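# Stack the black plate onto the white plate

## Task

Set the black plate down on top of the white plate so that no part of it sticks out past the white plate's rim, with the stack staying put on its own once the robot no longer supports it; then release the plate and withdraw the tool from it.

## Robot and tools

Robot: two 7-joint Kinova Gen3 arms, left_arm and right_arm, each ending in a suction cup instead of fingers. Their bases sit in the scene frame at (+0.014, +0.361, 0) for left_arm and (+0.046, -0.416, 0) for right_arm, each turned a few degrees about z.

Frame: every pose is in one shared scene frame. Its origin is on the table surface midway between the arms, +x points out across the table, +z points up, and left_arm is on the +y side. The words left and right are just arm names; they do not tell you which side of a camera image an arm shows up on. Distances are in metres, orientations are quaternions written w first (qw, qx, qy, qz).

Cup point: each arm's reported end_effector_position is the centre of the cup rim. The cup opens along the cup point's own +z axis, so to face straight down that axis must point toward -z in the scene. Starting roughly 7 cm behind the rim, the tool body and wrist camera stick out up to about 8 cm sideways, so leave room when working near other objects or the other arm.

The row: every motion command uses a row of 16 numbers covering both arms, even if only one should move: left_arm x, y, z, qw, qx, qy, qz, suction, then right_arm x, y, z, qw, qx, qy, qz, suction. x, y, z and the quaternion are an absolute target for that cup point in the scene frame, not an offset. suction ranges from -1 to 1: +1 asks for full vacuum (around 55 kPa under ambient), smaller values ask for that share of it, and anything at or below 0.05 means off. Suction keeps its last value, but the number you send is always obeyed, so repeat the current value for a cup you mean to leave alone. To hold an arm still, resend the exact position and quaternion from the last result taken before it was meant to stop; to hold an orientation, keep sending the same quaternion rather than copying the drifting reported one. A target more than 0.6 m from the arm's last reported position along any of the cup point's axes gets the whole call refused, and nothing moves.

Tools:
- execute_actions: argument actions is a list holding at most one entry. An empty list only returns the state. {"rows": [...], "steps": n} plays 1 to 15 rows, one per control step of 1/30 s; steps is at most 15 (default 15) and the final row repeats to fill. {"steps": n} alone is a wait of up to 300 steps, counted from the previous result, so your thinking time uses part of it. Optional pictures (true/false) controls whether images come back.
- move: target is one 16-number row as above. Both cup points travel straight toward their poses and finish together, taking between 0.5 and 10 s; a move that needs longer is cut off at 10 s short of its goal. speed is the path's top speed in m/s, 0.002 to 0.5 (default 0.25), with rotation capped at twice that in rad/s. Suction values are applied when the move begins. Paths ignore obstacles and the other arm, and the real hand can lag, wander, or overshoot speed, mostly near full reach.
- wait: seconds from 0 to 10; nothing new is commanded.
- zoom_image: camera (cam_head_left, cam_head_right, cam_left_wrist, cam_right_wrist) and region [x0, y0, x1, y1] in pixels of that camera's last full image (896x504), no larger than 504 by 504.
- read_manual: section, default "licences"; only licence text, no motion.
- finished_scene: scene, the integer number of the scene being closed (1 here). It cannot be undone and reports whether the goal held.

Motion limits: each step, the commanded pose is clipped to at most 70 mm and 16 degrees from where the cup point actually is. After an execute_actions action ends, the arm only continues to that last clipped pose, so a distant target may need several calls; check the reported pose. If position and orientation cannot both be met, position wins. Elbows never fully straighten.

Reading results: the state line lists each arm's cup point pose (less accurate at long reach), plus suction_measured and part_present. Without a seal suction_measured stays near 0; on a tight surface it ends up to 0.15 below the request and can dip 0.04 while the pump idles. part_present turns 1 at 0.50 and back to 0 under 0.45. A move adds a line saying how it ended (done, off_target, moving, held, fault) and which limits applied: limits=paced means the pose was clipped, limits=held means a safety check blocked steps, after which the arm may surge. Each arm's distance to its pose is given. HELD marks steps where your row was partly or fully not sent; "pose unreachable" names an arm whose command the clearance check altered. A Hand target line shows the pose the controller is now heading for. MOTOR HOT appears at 60 °C; at 75 °C an OVER-TEMPERATURE FAULT makes that arm sag, so don't hold loads longer than needed. Contact torque reaching a joint's load limit (49.6 N m for the first four joints, 31.2 for the wrist ones) freezes that arm for 10 s. Camera calibrations (intrinsics, distortion, world-to-camera transforms) come with the session and may be slightly off.

Picking and placing: switch suction on and press the 29 mm rim squarely onto a smooth, flat area of the plate, away from its edges, holes or seams, so it seals all around. Under vacuum the cup shortens, so the plate rides up to about 10 mm nearer the tool. To release, lower the plate until it rests on the white plate, set suction off, then lift more than 15 mm. If the cup grabs the table, turn suction off to free it.

Avoid: pushing anything off the table, dropping or sliding the plate, fast contacts, targets far past a surface (they press harder), and the arms bumping each other. Loose objects may occasionally get nudged by outside pushes, so confirm the final placement on camera.

Each tool is called as name(argument=value, ...) on one line, values as JSON.

## Session

execute_actions(actions=[])

Scene clock: 0.00 s of 4900.00 s.
left_arm: end_effector_position=(+0.4623, +0.3188, +0.2064) suction_measured=0.00 part_present=0 end_effector_quat_wxyz=(-0.000, -0.211, +0.977, +0.001) | right_arm: end_effector_position=(+0.4915, -0.4687, +0.2061) suction_measured=0.00 part_present=0 end_effector_quat_wxyz=(-0.002, +0.317, +0.948, +0.001)
Joint positions: left_arm=[-0.056  0.435  0.001  1.655 -0.002  1.052 -2.675] | right_arm=[-0.054  0.433 -0.003  1.659 -0.003  1.053  2.563]
Joint velocities: left_arm=[ 0.001  0.    -0.002  0.    -0.     0.    -0.   ] | right_arm=[ 0.     0.    -0.     0.002  0.     0.    -0.   ]
Motor temperatures (°C, as the motors report them): left_arm=[30 30 25 27 34 33 40] | right_arm=[27 27 27 30 38 41 41]
Hand target (left_arm): +0.462, +0.319, +0.206; -0.000, -0.211, +0.977, +0.001
Hand target (right_arm): +0.492, -0.469, +0.206; -0.002, +0.317, +0.948, +0.001
camera_calibration (this result's frames):
cam_left_wrist: T_world_to_cam=[[0.423819, -0.904492, -0.0476634, 0.110241], [-0.84266, -0.413049, 0.34542, 0.459469], [-0.332117, -0.106231, -0.937237, 0.475002], [0, 0, 0, 1]] pos_world=[0.49821, 0.339955, 0.291734]
cam_right_wrist: T_world_to_cam=[[-0.558488, -0.829437, 0.0112066, -0.110879], [-0.763214, 0.519097, 0.384762, 0.547657], [-0.324953, 0.206332, -0.922948, 0.546265], [0, 0, 0, 1]] pos_world=[0.533566, -0.488966, 0.294699]

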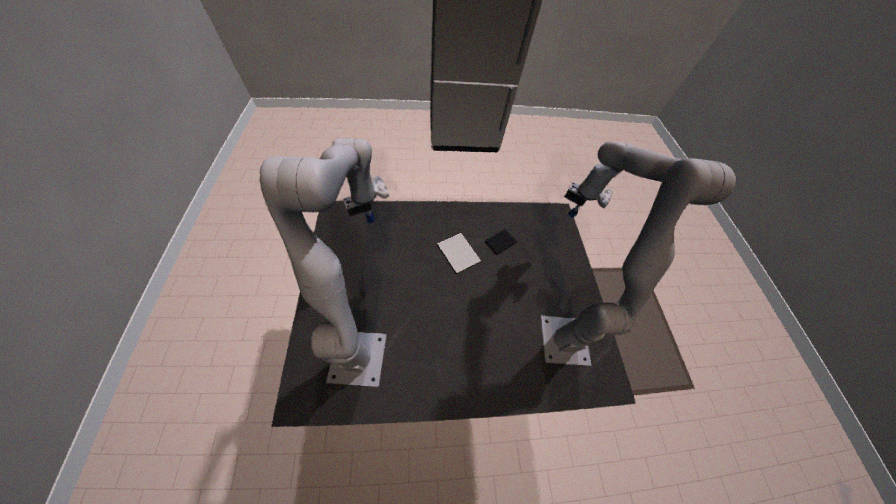

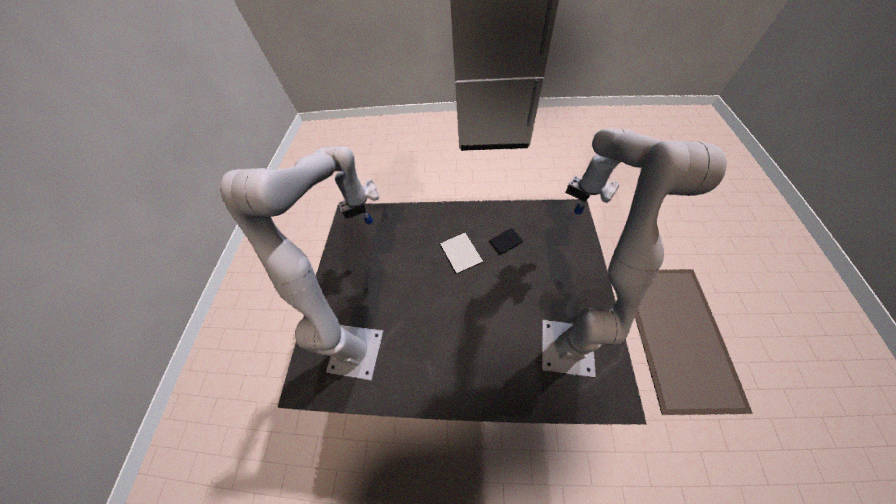

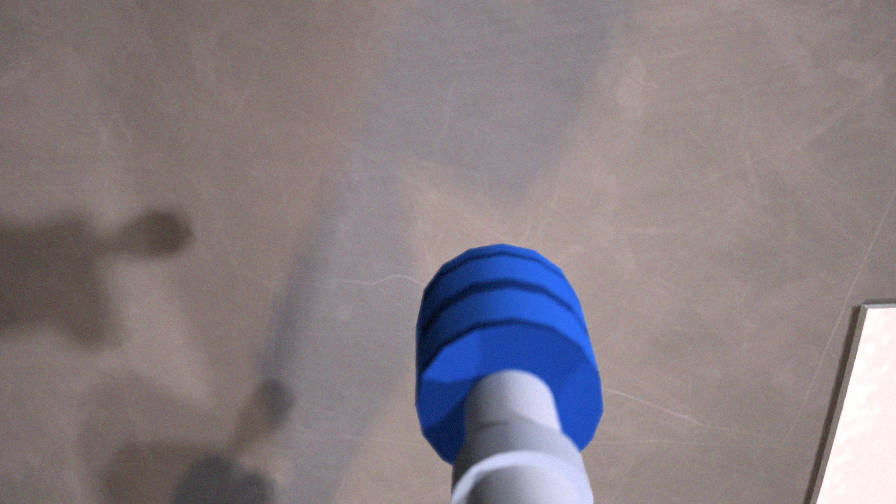

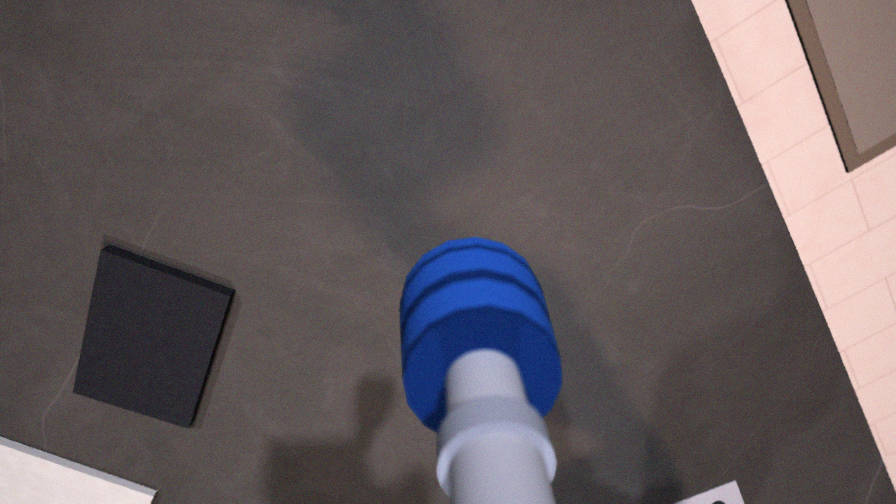

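zoom_image(camera="cam_head_left", region=[420, 210, 540, 290])

Region (420, 210, 540, 290) of cam_head_left's 896x504 image, scaled by 4.200, with more detail than that image has.

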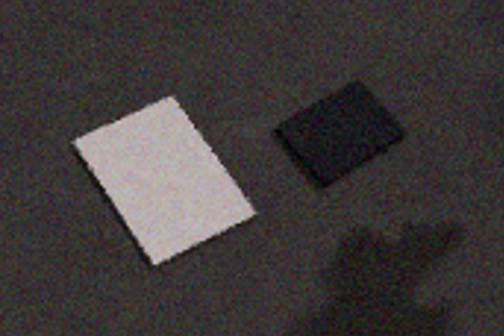

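move(target=[0.40,0.45,0.25,0,-0.211,0.977,0,0,0.49,-0.213,0.07,0,0.477,0.879,0,0], speed=0.4)

Scene clock: 3.23 s of 4900.00 s.
left_arm: end_effector_position=(+0.3999, +0.4502, +0.2501) suction_measured=0.00 part_present=0 end_effector_quat_wxyz=(-0.000, -0.211, +0.977, +0.000) | right_arm: end_effector_position=(+0.4892, -0.2140, +0.0702) suction_measured=0.00 part_present=0 end_effector_quat_wxyz=(-0.000, +0.478, +0.879, -0.001)
Joint positions: left_arm=[-0.325  0.272 -0.076  1.746  0.022  1.125 -3.028] | right_arm=[-0.609  0.707  0.014  1.687 -0.012  0.749  1.677]
Joint velocities: left_arm=[-0.002 -0.001 -0.001 -0.001  0.     0.002  0.   ] | right_arm=[-0.002  0.003 -0.001 -0.     0.002 -0.    -0.002]
Motor temperatures (°C, as the motors report them): left_arm=[30 30 25 27 34 33 40] | right_arm=[27 27 27 30 38 41 41]
Hand target (left_arm): +0.400, +0.450, +0.250; -0.000, -0.211, +0.977, +0.000
Hand target (right_arm): +0.489, -0.214, +0.070; -0.000, +0.477, +0.879, -0.001
Off the commanded pose (left_arm): 0.000 m, 0 deg.
Off the commanded pose (right_arm): 0.001 m, 0 deg.
move: done
camera_calibration (this result's frames):
cam_left_wrist: T_world_to_cam=[[0.424017, -0.904464, -0.0464268, 0.257159], [-0.842684, -0.412797, 0.345662, 0.445948], [-0.331804, -0.107444, -0.93721, 0.509674], [0, 0, 0, 1]] pos_world=[0.435865, 0.471438, 0.335463]
cam_right_wrist: T_world_to_cam=[[-0.809707, -0.586651, 0.0146689, 0.275168], [-0.538289, 0.752448, 0.379562, 0.40622], [-0.233708, 0.299438, -0.92505, 0.342932], [0, 0, 0, 1]] pos_world=[0.521616, -0.246919, 0.159007]

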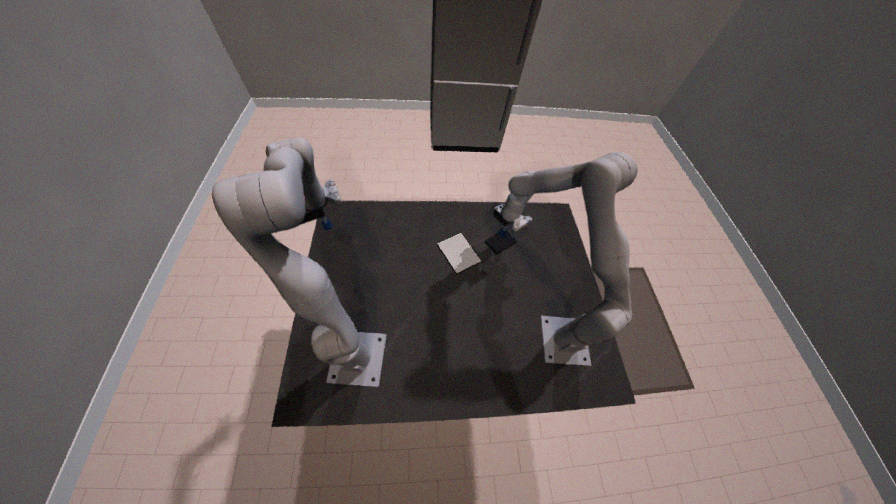

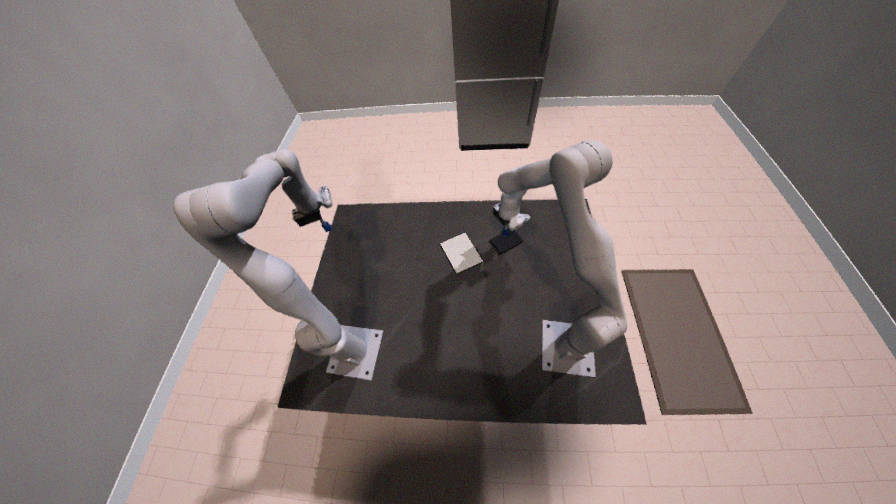

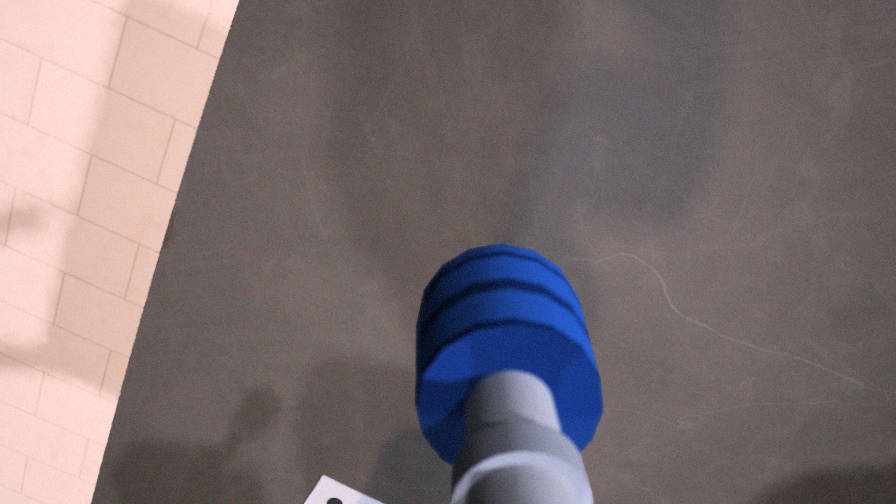

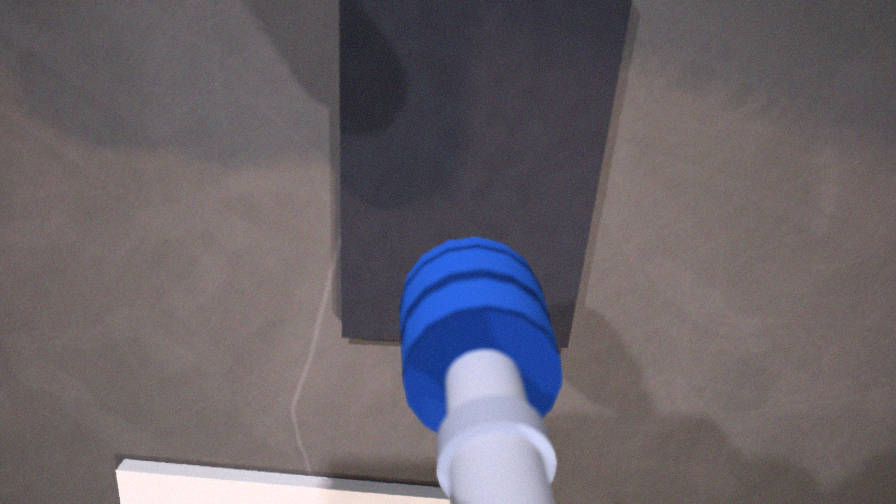

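move(target=[0.40,0.45,0.25,0,-0.211,0.977,0,0,0.494,-0.216,0.018,0,0.477,0.879,0,0], speed=0.15)

move(target=[0.40,0.45,0.25,0,-0.211,0.977,0,0,0.494,-0.216,0.002,0,0.477,0.879,0,1], speed=0.02)

Scene clock: 5.23 s of 4900.00 s.
left_arm: end_effector_position=(+0.4000, +0.4500, +0.2500) suction_measured=0.00 part_present=0 end_effector_quat_wxyz=(+0.000, -0.211, +0.977, +0.000) | right_arm: end_effector_position=(+0.4940, -0.2159, +0.0184) suction_measured=0.00 part_present=0 end_effector_quat_wxyz=(+0.000, +0.477, +0.879, +0.000)
Joint positions: left_arm=[-0.325  0.272 -0.076  1.747  0.022  1.124 -3.028] | right_arm=[-0.597  0.807  0.009  1.702 -0.011  0.632  1.687]
Joint velocities: left_arm=[ 0.001 -0.    -0.001  0.001  0.    -0.001 -0.   ] | right_arm=[ 0.     0.007  0.    -0.001  0.    -0.002  0.   ]
Motor temperatures (°C, as the motors report them): left_arm=[30 30 25 27 34 33 40] | right_arm=[27 27 27 30 38 41 41]
Hand target (left_arm): +0.400, +0.450, +0.250; +0.000, -0.211, +0.977, +0.000
Hand target (right_arm): +0.494, -0.216, +0.018; +0.000, +0.477, +0.879, +0.000
Off the commanded pose (left_arm): 0.000 m, 0 deg.
Off the commanded pose (right_arm): 0.000 m, 0 deg.
move: done
camera_calibration (this result's frames):
cam_left_wrist: T_world_to_cam=[[0.424058, -0.904456, -0.0462056, 0.256863], [-0.842859, -0.412814, 0.345216, 0.446152], [-0.331307, -0.107447, -0.937385, 0.509382], [0, 0, 0, 1]] pos_world=[0.43588, 0.471231, 0.335337]
cam_right_wrist: T_world_to_cam=[[-0.809054, -0.587616, 0.0117926, 0.27825], [-0.539884, 0.750965, 0.380232, 0.430387], [-0.232286, 0.301262, -0.924816, 0.296416], [0, 0, 0, 1]] pos_world=[0.526332, -0.249, 0.107202]

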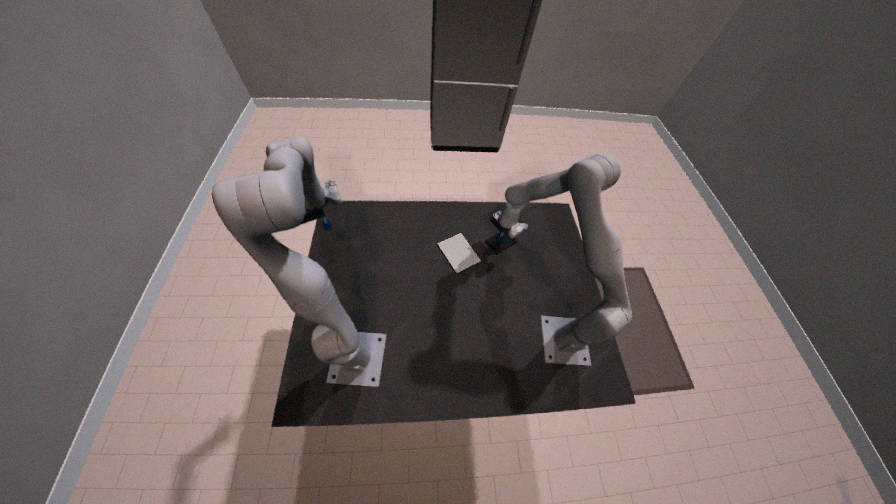

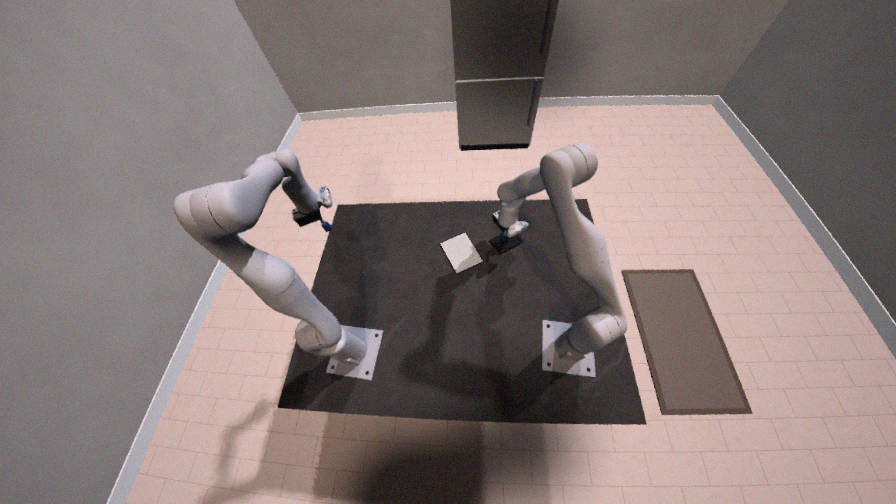

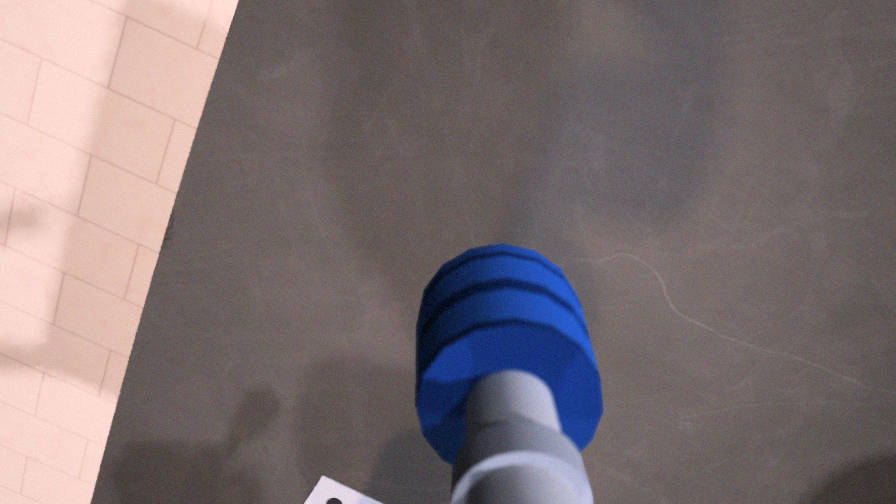

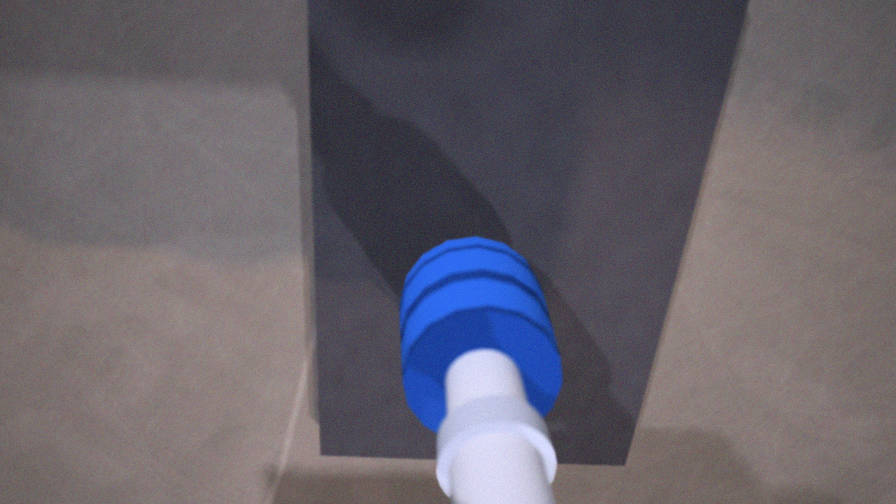

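Scene clock: 6.27 s of 4900.00 s.
left_arm: end_effector_position=(+0.4000, +0.4500, +0.2500) suction_measured=0.00 part_present=0 end_effector_quat_wxyz=(+0.000, -0.211, +0.977, +0.000) | right_arm: end_effector_position=(+0.4940, -0.2160, +0.0020) suction_measured=0.71 part_present=1 end_effector_quat_wxyz=(+0.000, +0.477, +0.879, +0.000)
Joint positions: left_arm=[-0.325  0.272 -0.076  1.747  0.022  1.124 -3.028] | right_arm=[-0.597  0.839  0.009  1.705 -0.011  0.597  1.687]
Joint velocities: left_arm=[ 0.001  0.    -0.001  0.001  0.001  0.001 -0.   ] | right_arm=[ 0.     0.     0.001 -0.001 -0.001  0.001  0.   ]
Motor temperatures (°C, as the motors report them): left_arm=[30 30 25 27 34 33 40] | right_arm=[27 27 27 30 38 41 41]
Hand target (left_arm): +0.400, +0.450, +0.250; -0.000, -0.211, +0.977, -0.000
Hand target (right_arm): +0.494, -0.216, +0.002; +0.000, +0.477, +0.879, -0.000
Off the commanded pose (left_arm): 0.000 m, 0 deg.
Off the commanded pose (right_arm): 0.000 m, 0 deg.
move: done
camera_calibration (this result's frames):
cam_left_wrist: T_world_to_cam=[[0.424057, -0.904456, -0.0462046, 0.256864], [-0.842859, -0.412813, 0.345216, 0.446152], [-0.331306, -0.107447, -0.937385, 0.509382], [0, 0, 0, 1]] pos_world=[0.43588, 0.47123, 0.335337]
cam_right_wrist: T_world_to_cam=[[-0.808944, -0.587755, 0.0124512, 0.278259], [-0.539795, 0.750991, 0.380307, 0.436594], [-0.232878, 0.300926, -0.924776, 0.281535], [0, 0, 0, 1]] pos_world=[0.52633, -0.249051, 0.090852]

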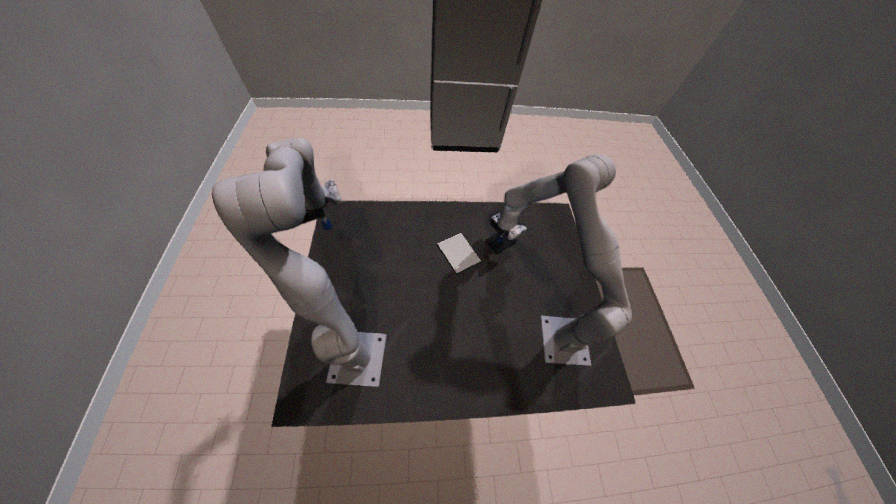

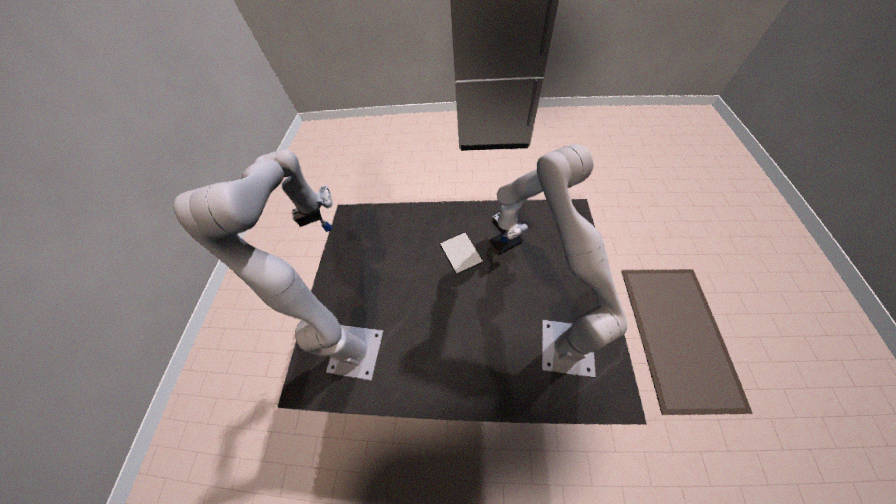

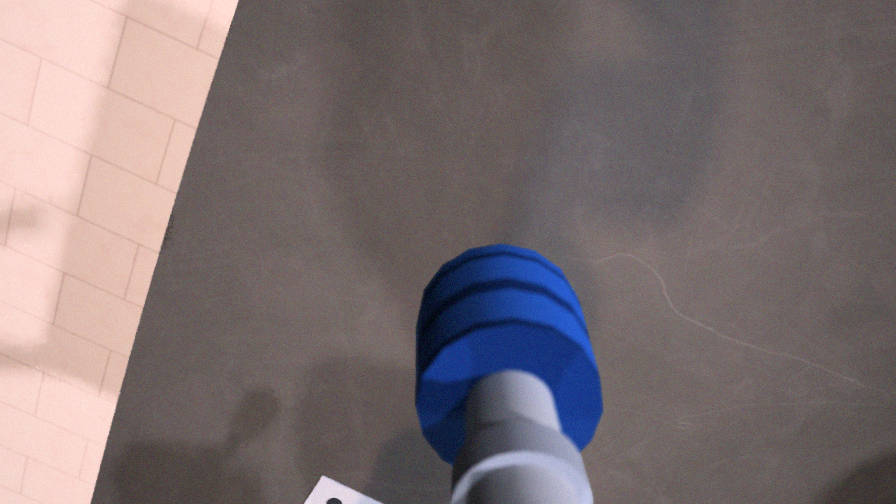

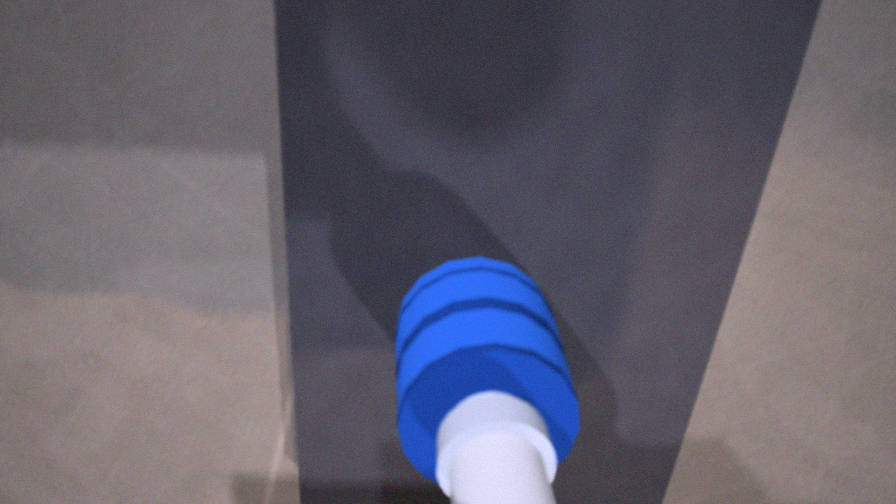

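move(target=[0.40,0.45,0.25,0,-0.211,0.977,0,0,0.49,-0.20,0.055,0,0.477,0.879,0,1], speed=0.2)

move(target=[0.40,0.45,0.25,0,-0.211,0.977,0,0,0.43,-0.021,0.05,0,-0.259,0.966,0,1], speed=0.3)

move(target=[0.40,0.45,0.25,0,-0.211,0.977,0,0,0.43,-0.021,0.015,0,-0.259,0.966,0,1], speed=0.08)

zoom_image(camera="cam_head_left", region=[420, 220, 510, 290])

zoom_image(camera="cam_head_right", region=[420, 220, 510, 290])

Scene clock: 8.13 s of 4900.00 s.
left_arm: end_effector_position=(+0.4000, +0.4500, +0.2500) suction_measured=0.00 part_present=0 end_effector_quat_wxyz=(+0.000, -0.211, +0.977, +0.000) | right_arm: end_effector_position=(+0.4900, -0.2001, +0.0547) suction_measured=0.99 part_present=1 end_effector_quat_wxyz=(-0.000, +0.477, +0.879, -0.000)
Joint positions: left_arm=[-0.325  0.272 -0.076  1.747  0.022  1.124 -3.028] | right_arm=[-0.632  0.745  0.014  1.674 -0.014  0.724  1.657]
Joint velocities: left_arm=[-0.001 -0.001 -0.    -0.    -0.    -0.004  0.   ] | right_arm=[-0.002 -0.005 -0.001 -0.003  0.     0.001 -0.001]
Motor temperatures (°C, as the motors report them): left_arm=[30 30 25 27 34 33 40] | right_arm=[27 27 27 30 38 41 41]
Hand target (left_arm): +0.400, +0.450, +0.250; -0.000, -0.211, +0.977, +0.000
Hand target (right_arm): +0.490, -0.200, +0.055; -0.000, +0.477, +0.879, -0.000
Off the commanded pose (left_arm): 0.000 m, 0 deg.
Off the commanded pose (right_arm): 0.000 m, 0 deg.
move: done
camera_calibration (this result's frames):
cam_left_wrist: T_world_to_cam=[[0.424057, -0.904456, -0.0462049, 0.256864], [-0.842859, -0.412813, 0.345216, 0.446152], [-0.331306, -0.107447, -0.937385, 0.509382], [0, 0, 0, 1]] pos_world=[0.43588, 0.47123, 0.335337]
cam_right_wrist: T_world_to_cam=[[-0.808777, -0.587971, 0.0130746, 0.283611], [-0.539792, 0.750964, 0.380365, 0.402524], [-0.233462, 0.300573, -0.924744, 0.324732], [0, 0, 0, 1]] pos_world=[0.52247, -0.233131, 0.14348]

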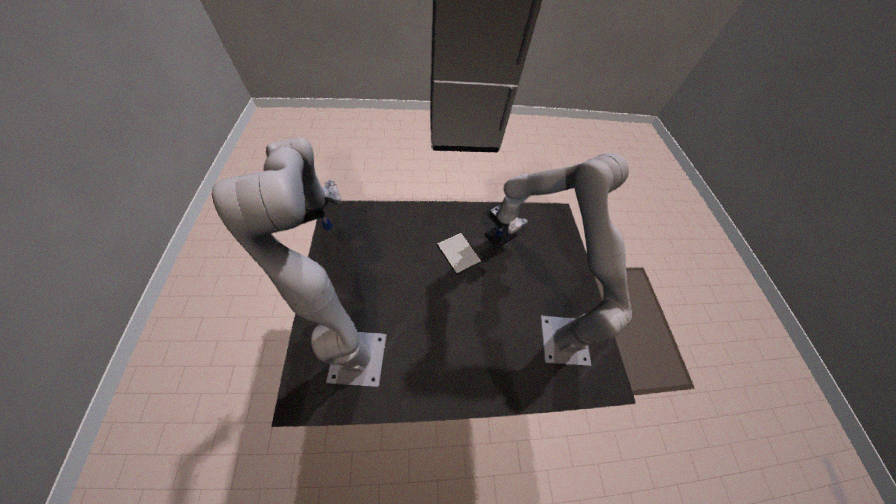

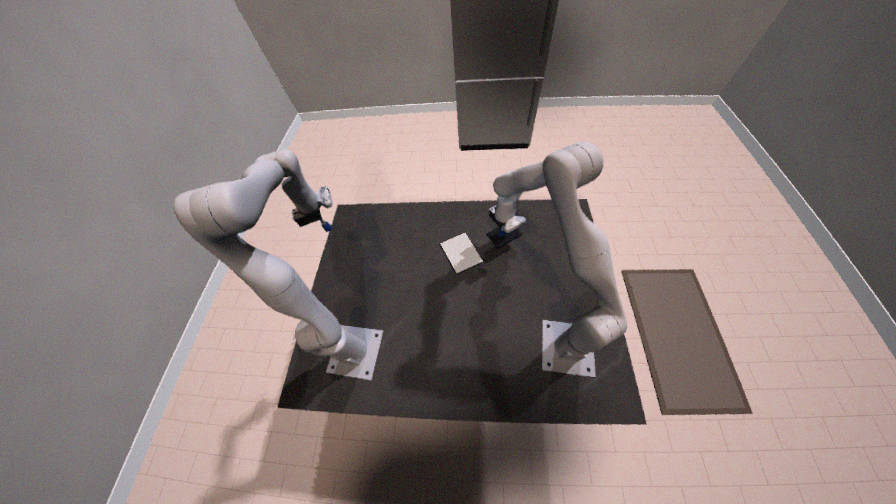

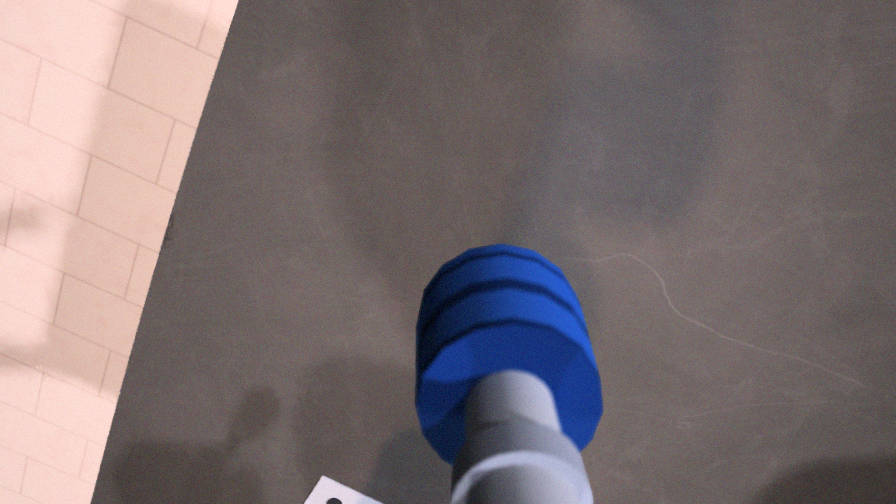

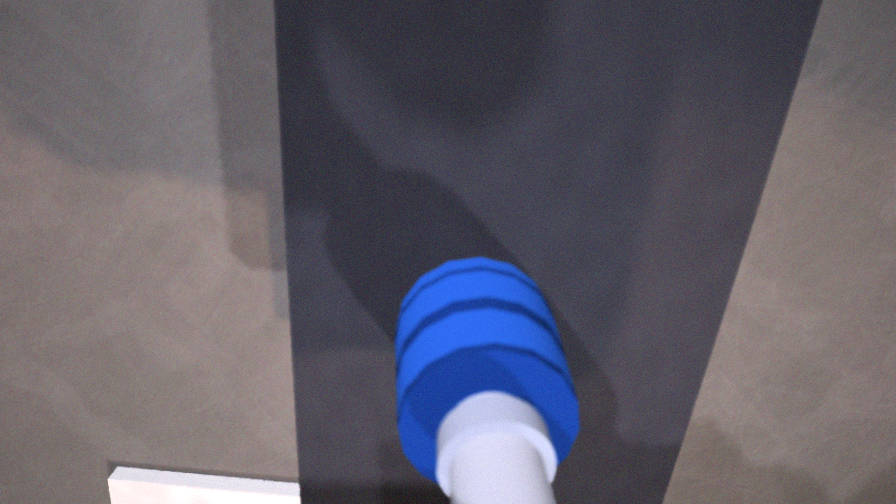

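Scene clock: 11.03 s of 4900.00 s.
left_arm: end_effector_position=(+0.4000, +0.4500, +0.2500) suction_measured=0.00 part_present=0 end_effector_quat_wxyz=(+0.000, -0.211, +0.977, +0.000) | right_arm: end_effector_position=(+0.4298, -0.0215, +0.0503) suction_measured=0.99 part_present=1 end_effector_quat_wxyz=(-0.000, -0.259, +0.966, -0.000)
Joint positions: left_arm=[-0.325  0.272 -0.076  1.747  0.022  1.124 -3.028] | right_arm=[-0.764  0.873 -0.359  1.442  0.354  0.892  2.559]
Joint velocities: left_arm=[-0.    -0.001 -0.004 -0.     0.     0.002 -0.   ] | right_arm=[-0.     0.004  0.001 -0.002  0.001  0.     0.001]
Motor temperatures (°C, as the motors report them): left_arm=[30 30 25 27 34 33 40] | right_arm=[27 27 27 30 38 41 41]
Hand target (left_arm): +0.400, +0.450, +0.250; -0.000, -0.211, +0.977, +0.000
Hand target (right_arm): +0.430, -0.022, +0.050; -0.001, -0.259, +0.966, -0.001
Off the commanded pose (left_arm): 0.000 m, 0 deg.
Off the commanded pose (right_arm): 0.001 m, 0 deg.
move: done
camera_calibration (this result's frames):
cam_left_wrist: T_world_to_cam=[[0.424057, -0.904456, -0.0462048, 0.256864], [-0.842859, -0.412813, 0.345216, 0.446152], [-0.331307, -0.107447, -0.937385, 0.509382], [0, 0, 0, 1]] pos_world=[0.43588, 0.471231, 0.335337]
cam_right_wrist: T_world_to_cam=[[0.545107, -0.838264, 0.0130985, -0.247335], [-0.777736, -0.499789, 0.381232, 0.312872], [-0.313027, -0.217999, -0.924386, 0.275979], [0, 0, 0, 1]] pos_world=[0.464544, 0.00920114, 0.139074]

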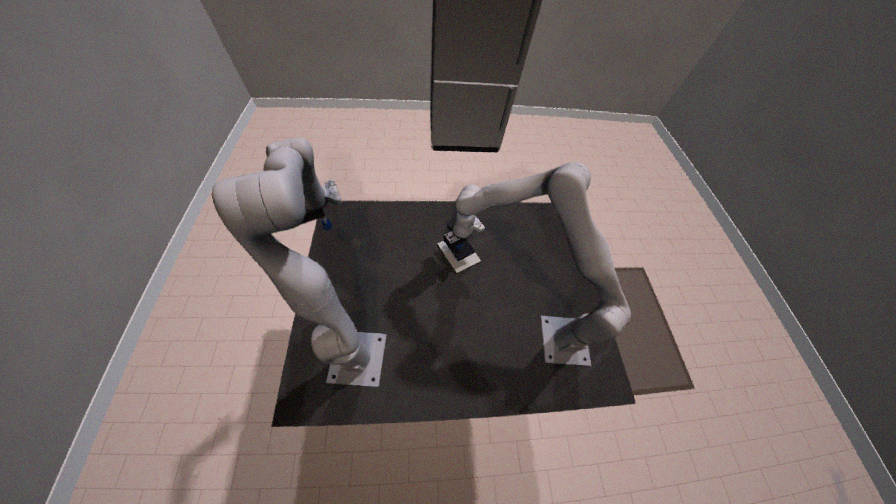

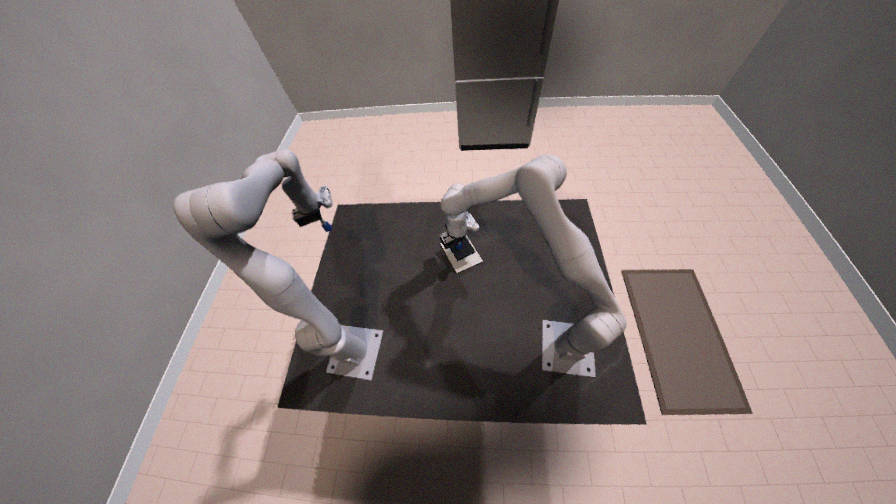

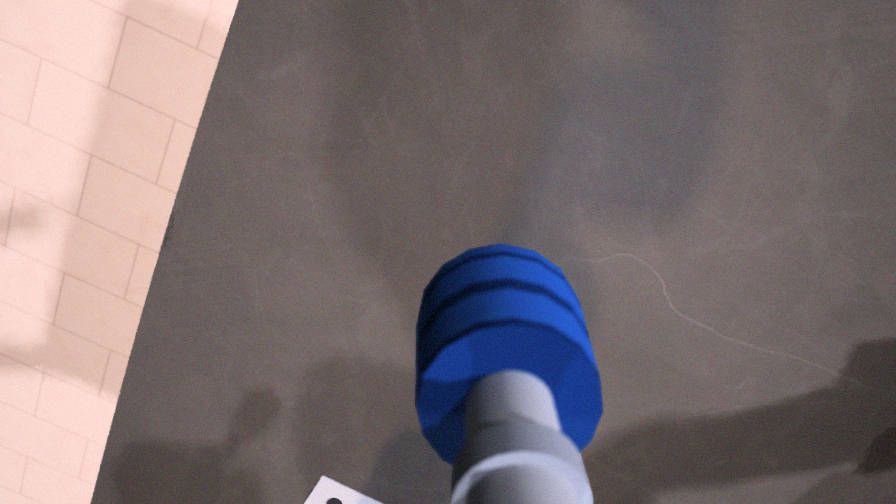

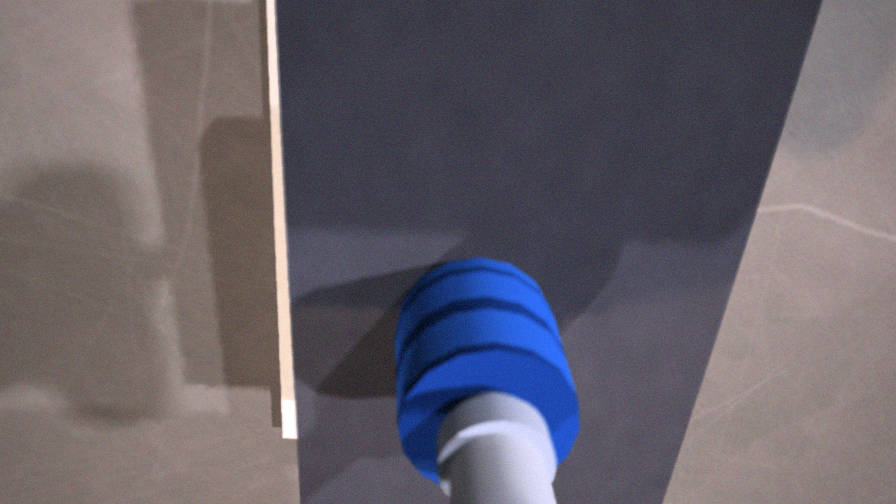

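Scene clock: 11.80 s of 4900.00 s.
left_arm: end_effector_position=(+0.4000, +0.4500, +0.2500) suction_measured=0.00 part_present=0 end_effector_quat_wxyz=(+0.000, -0.211, +0.977, -0.000) | right_arm: end_effector_position=(+0.4300, -0.0210, +0.0152) suction_measured=1.00 part_present=1 end_effector_quat_wxyz=(+0.000, -0.259, +0.966, +0.000)
Joint positions: left_arm=[-0.325  0.272 -0.076  1.747  0.022  1.124 -3.028] | right_arm=[-0.774  0.929 -0.341  1.456  0.375  0.821  2.541]
Joint velocities: left_arm=[-0.  0. -0. -0. -0.  0. -0.] | right_arm=[-0.001  0.003  0.     0.    -0.001 -0.001  0.   ]
Motor temperatures (°C, as the motors report them): left_arm=[30 30 25 27 34 33 40] | right_arm=[27 27 27 30 38 41 41]
Hand target (left_arm): +0.400, +0.450, +0.250; -0.000, -0.211, +0.977, +0.000
Hand target (right_arm): +0.430, -0.021, +0.015; -0.000, -0.259, +0.966, -0.000
Off the commanded pose (left_arm): 0.000 m, 0 deg.
Off the commanded pose (right_arm): 0.000 m, 0 deg.
move: done
camera_calibration (this result's frames):
cam_left_wrist: T_world_to_cam=[[0.424057, -0.904456, -0.0462046, 0.256864], [-0.842859, -0.412813, 0.345216, 0.446151], [-0.331306, -0.107447, -0.937385, 0.509382], [0, 0, 0, 1]] pos_world=[0.43588, 0.47123, 0.335337]
cam_right_wrist: T_world_to_cam=[[0.544282, -0.83881, 0.0124521, -0.246239], [-0.778497, -0.499505, 0.380048, 0.327003], [-0.312568, -0.216547, -0.924883, 0.243527], [0, 0, 0, 1]] pos_world=[0.464713, 0.0095274, 0.104023]

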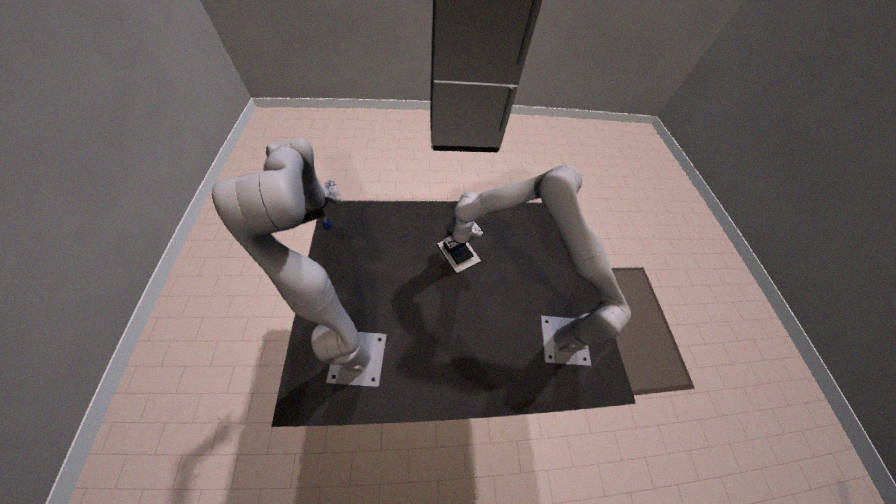

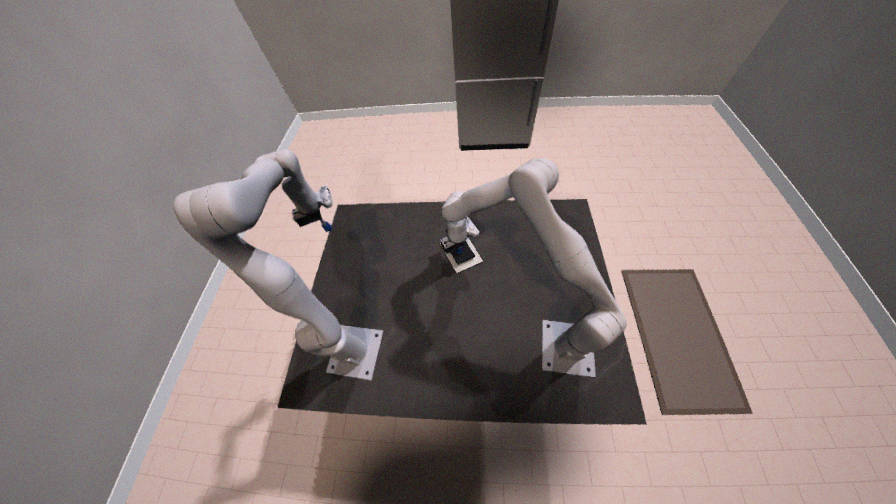

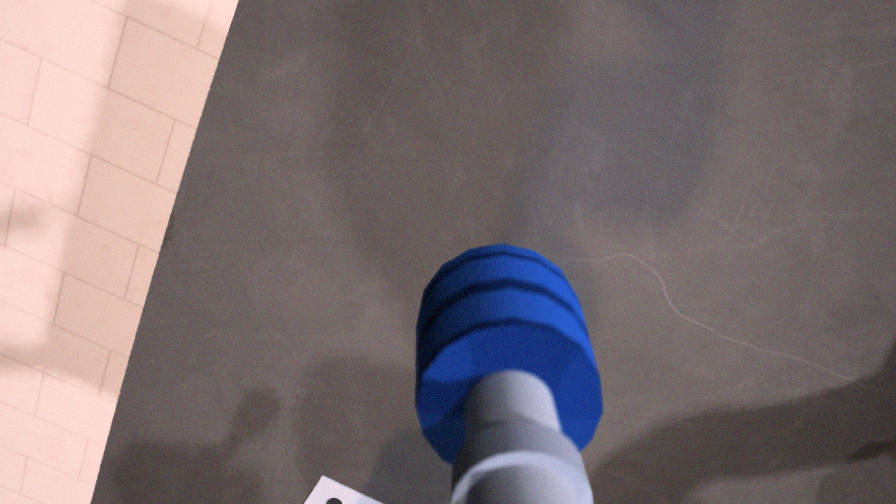

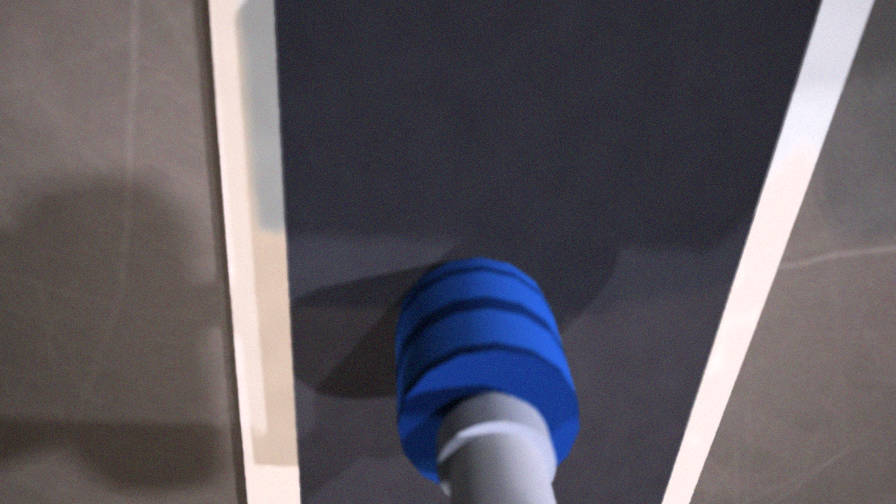

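Region (420, 220, 510, 290) of cam_head_left's 896x504 image, scaled by 5.600, with more detail than that image has.

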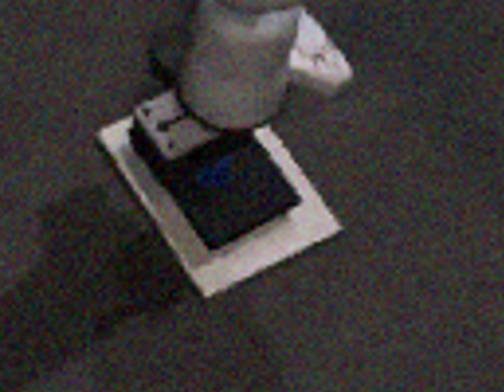

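Region (420, 220, 510, 290) of cam_head_right's 896x504 image, scaled by 5.600, with more detail than that image has.

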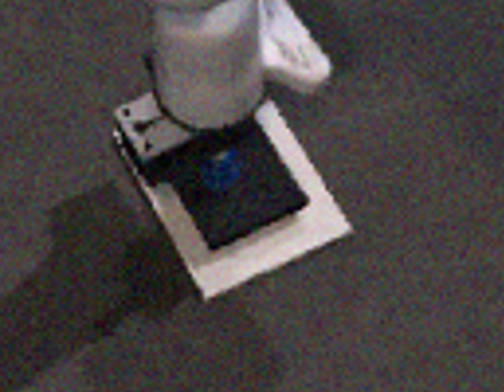

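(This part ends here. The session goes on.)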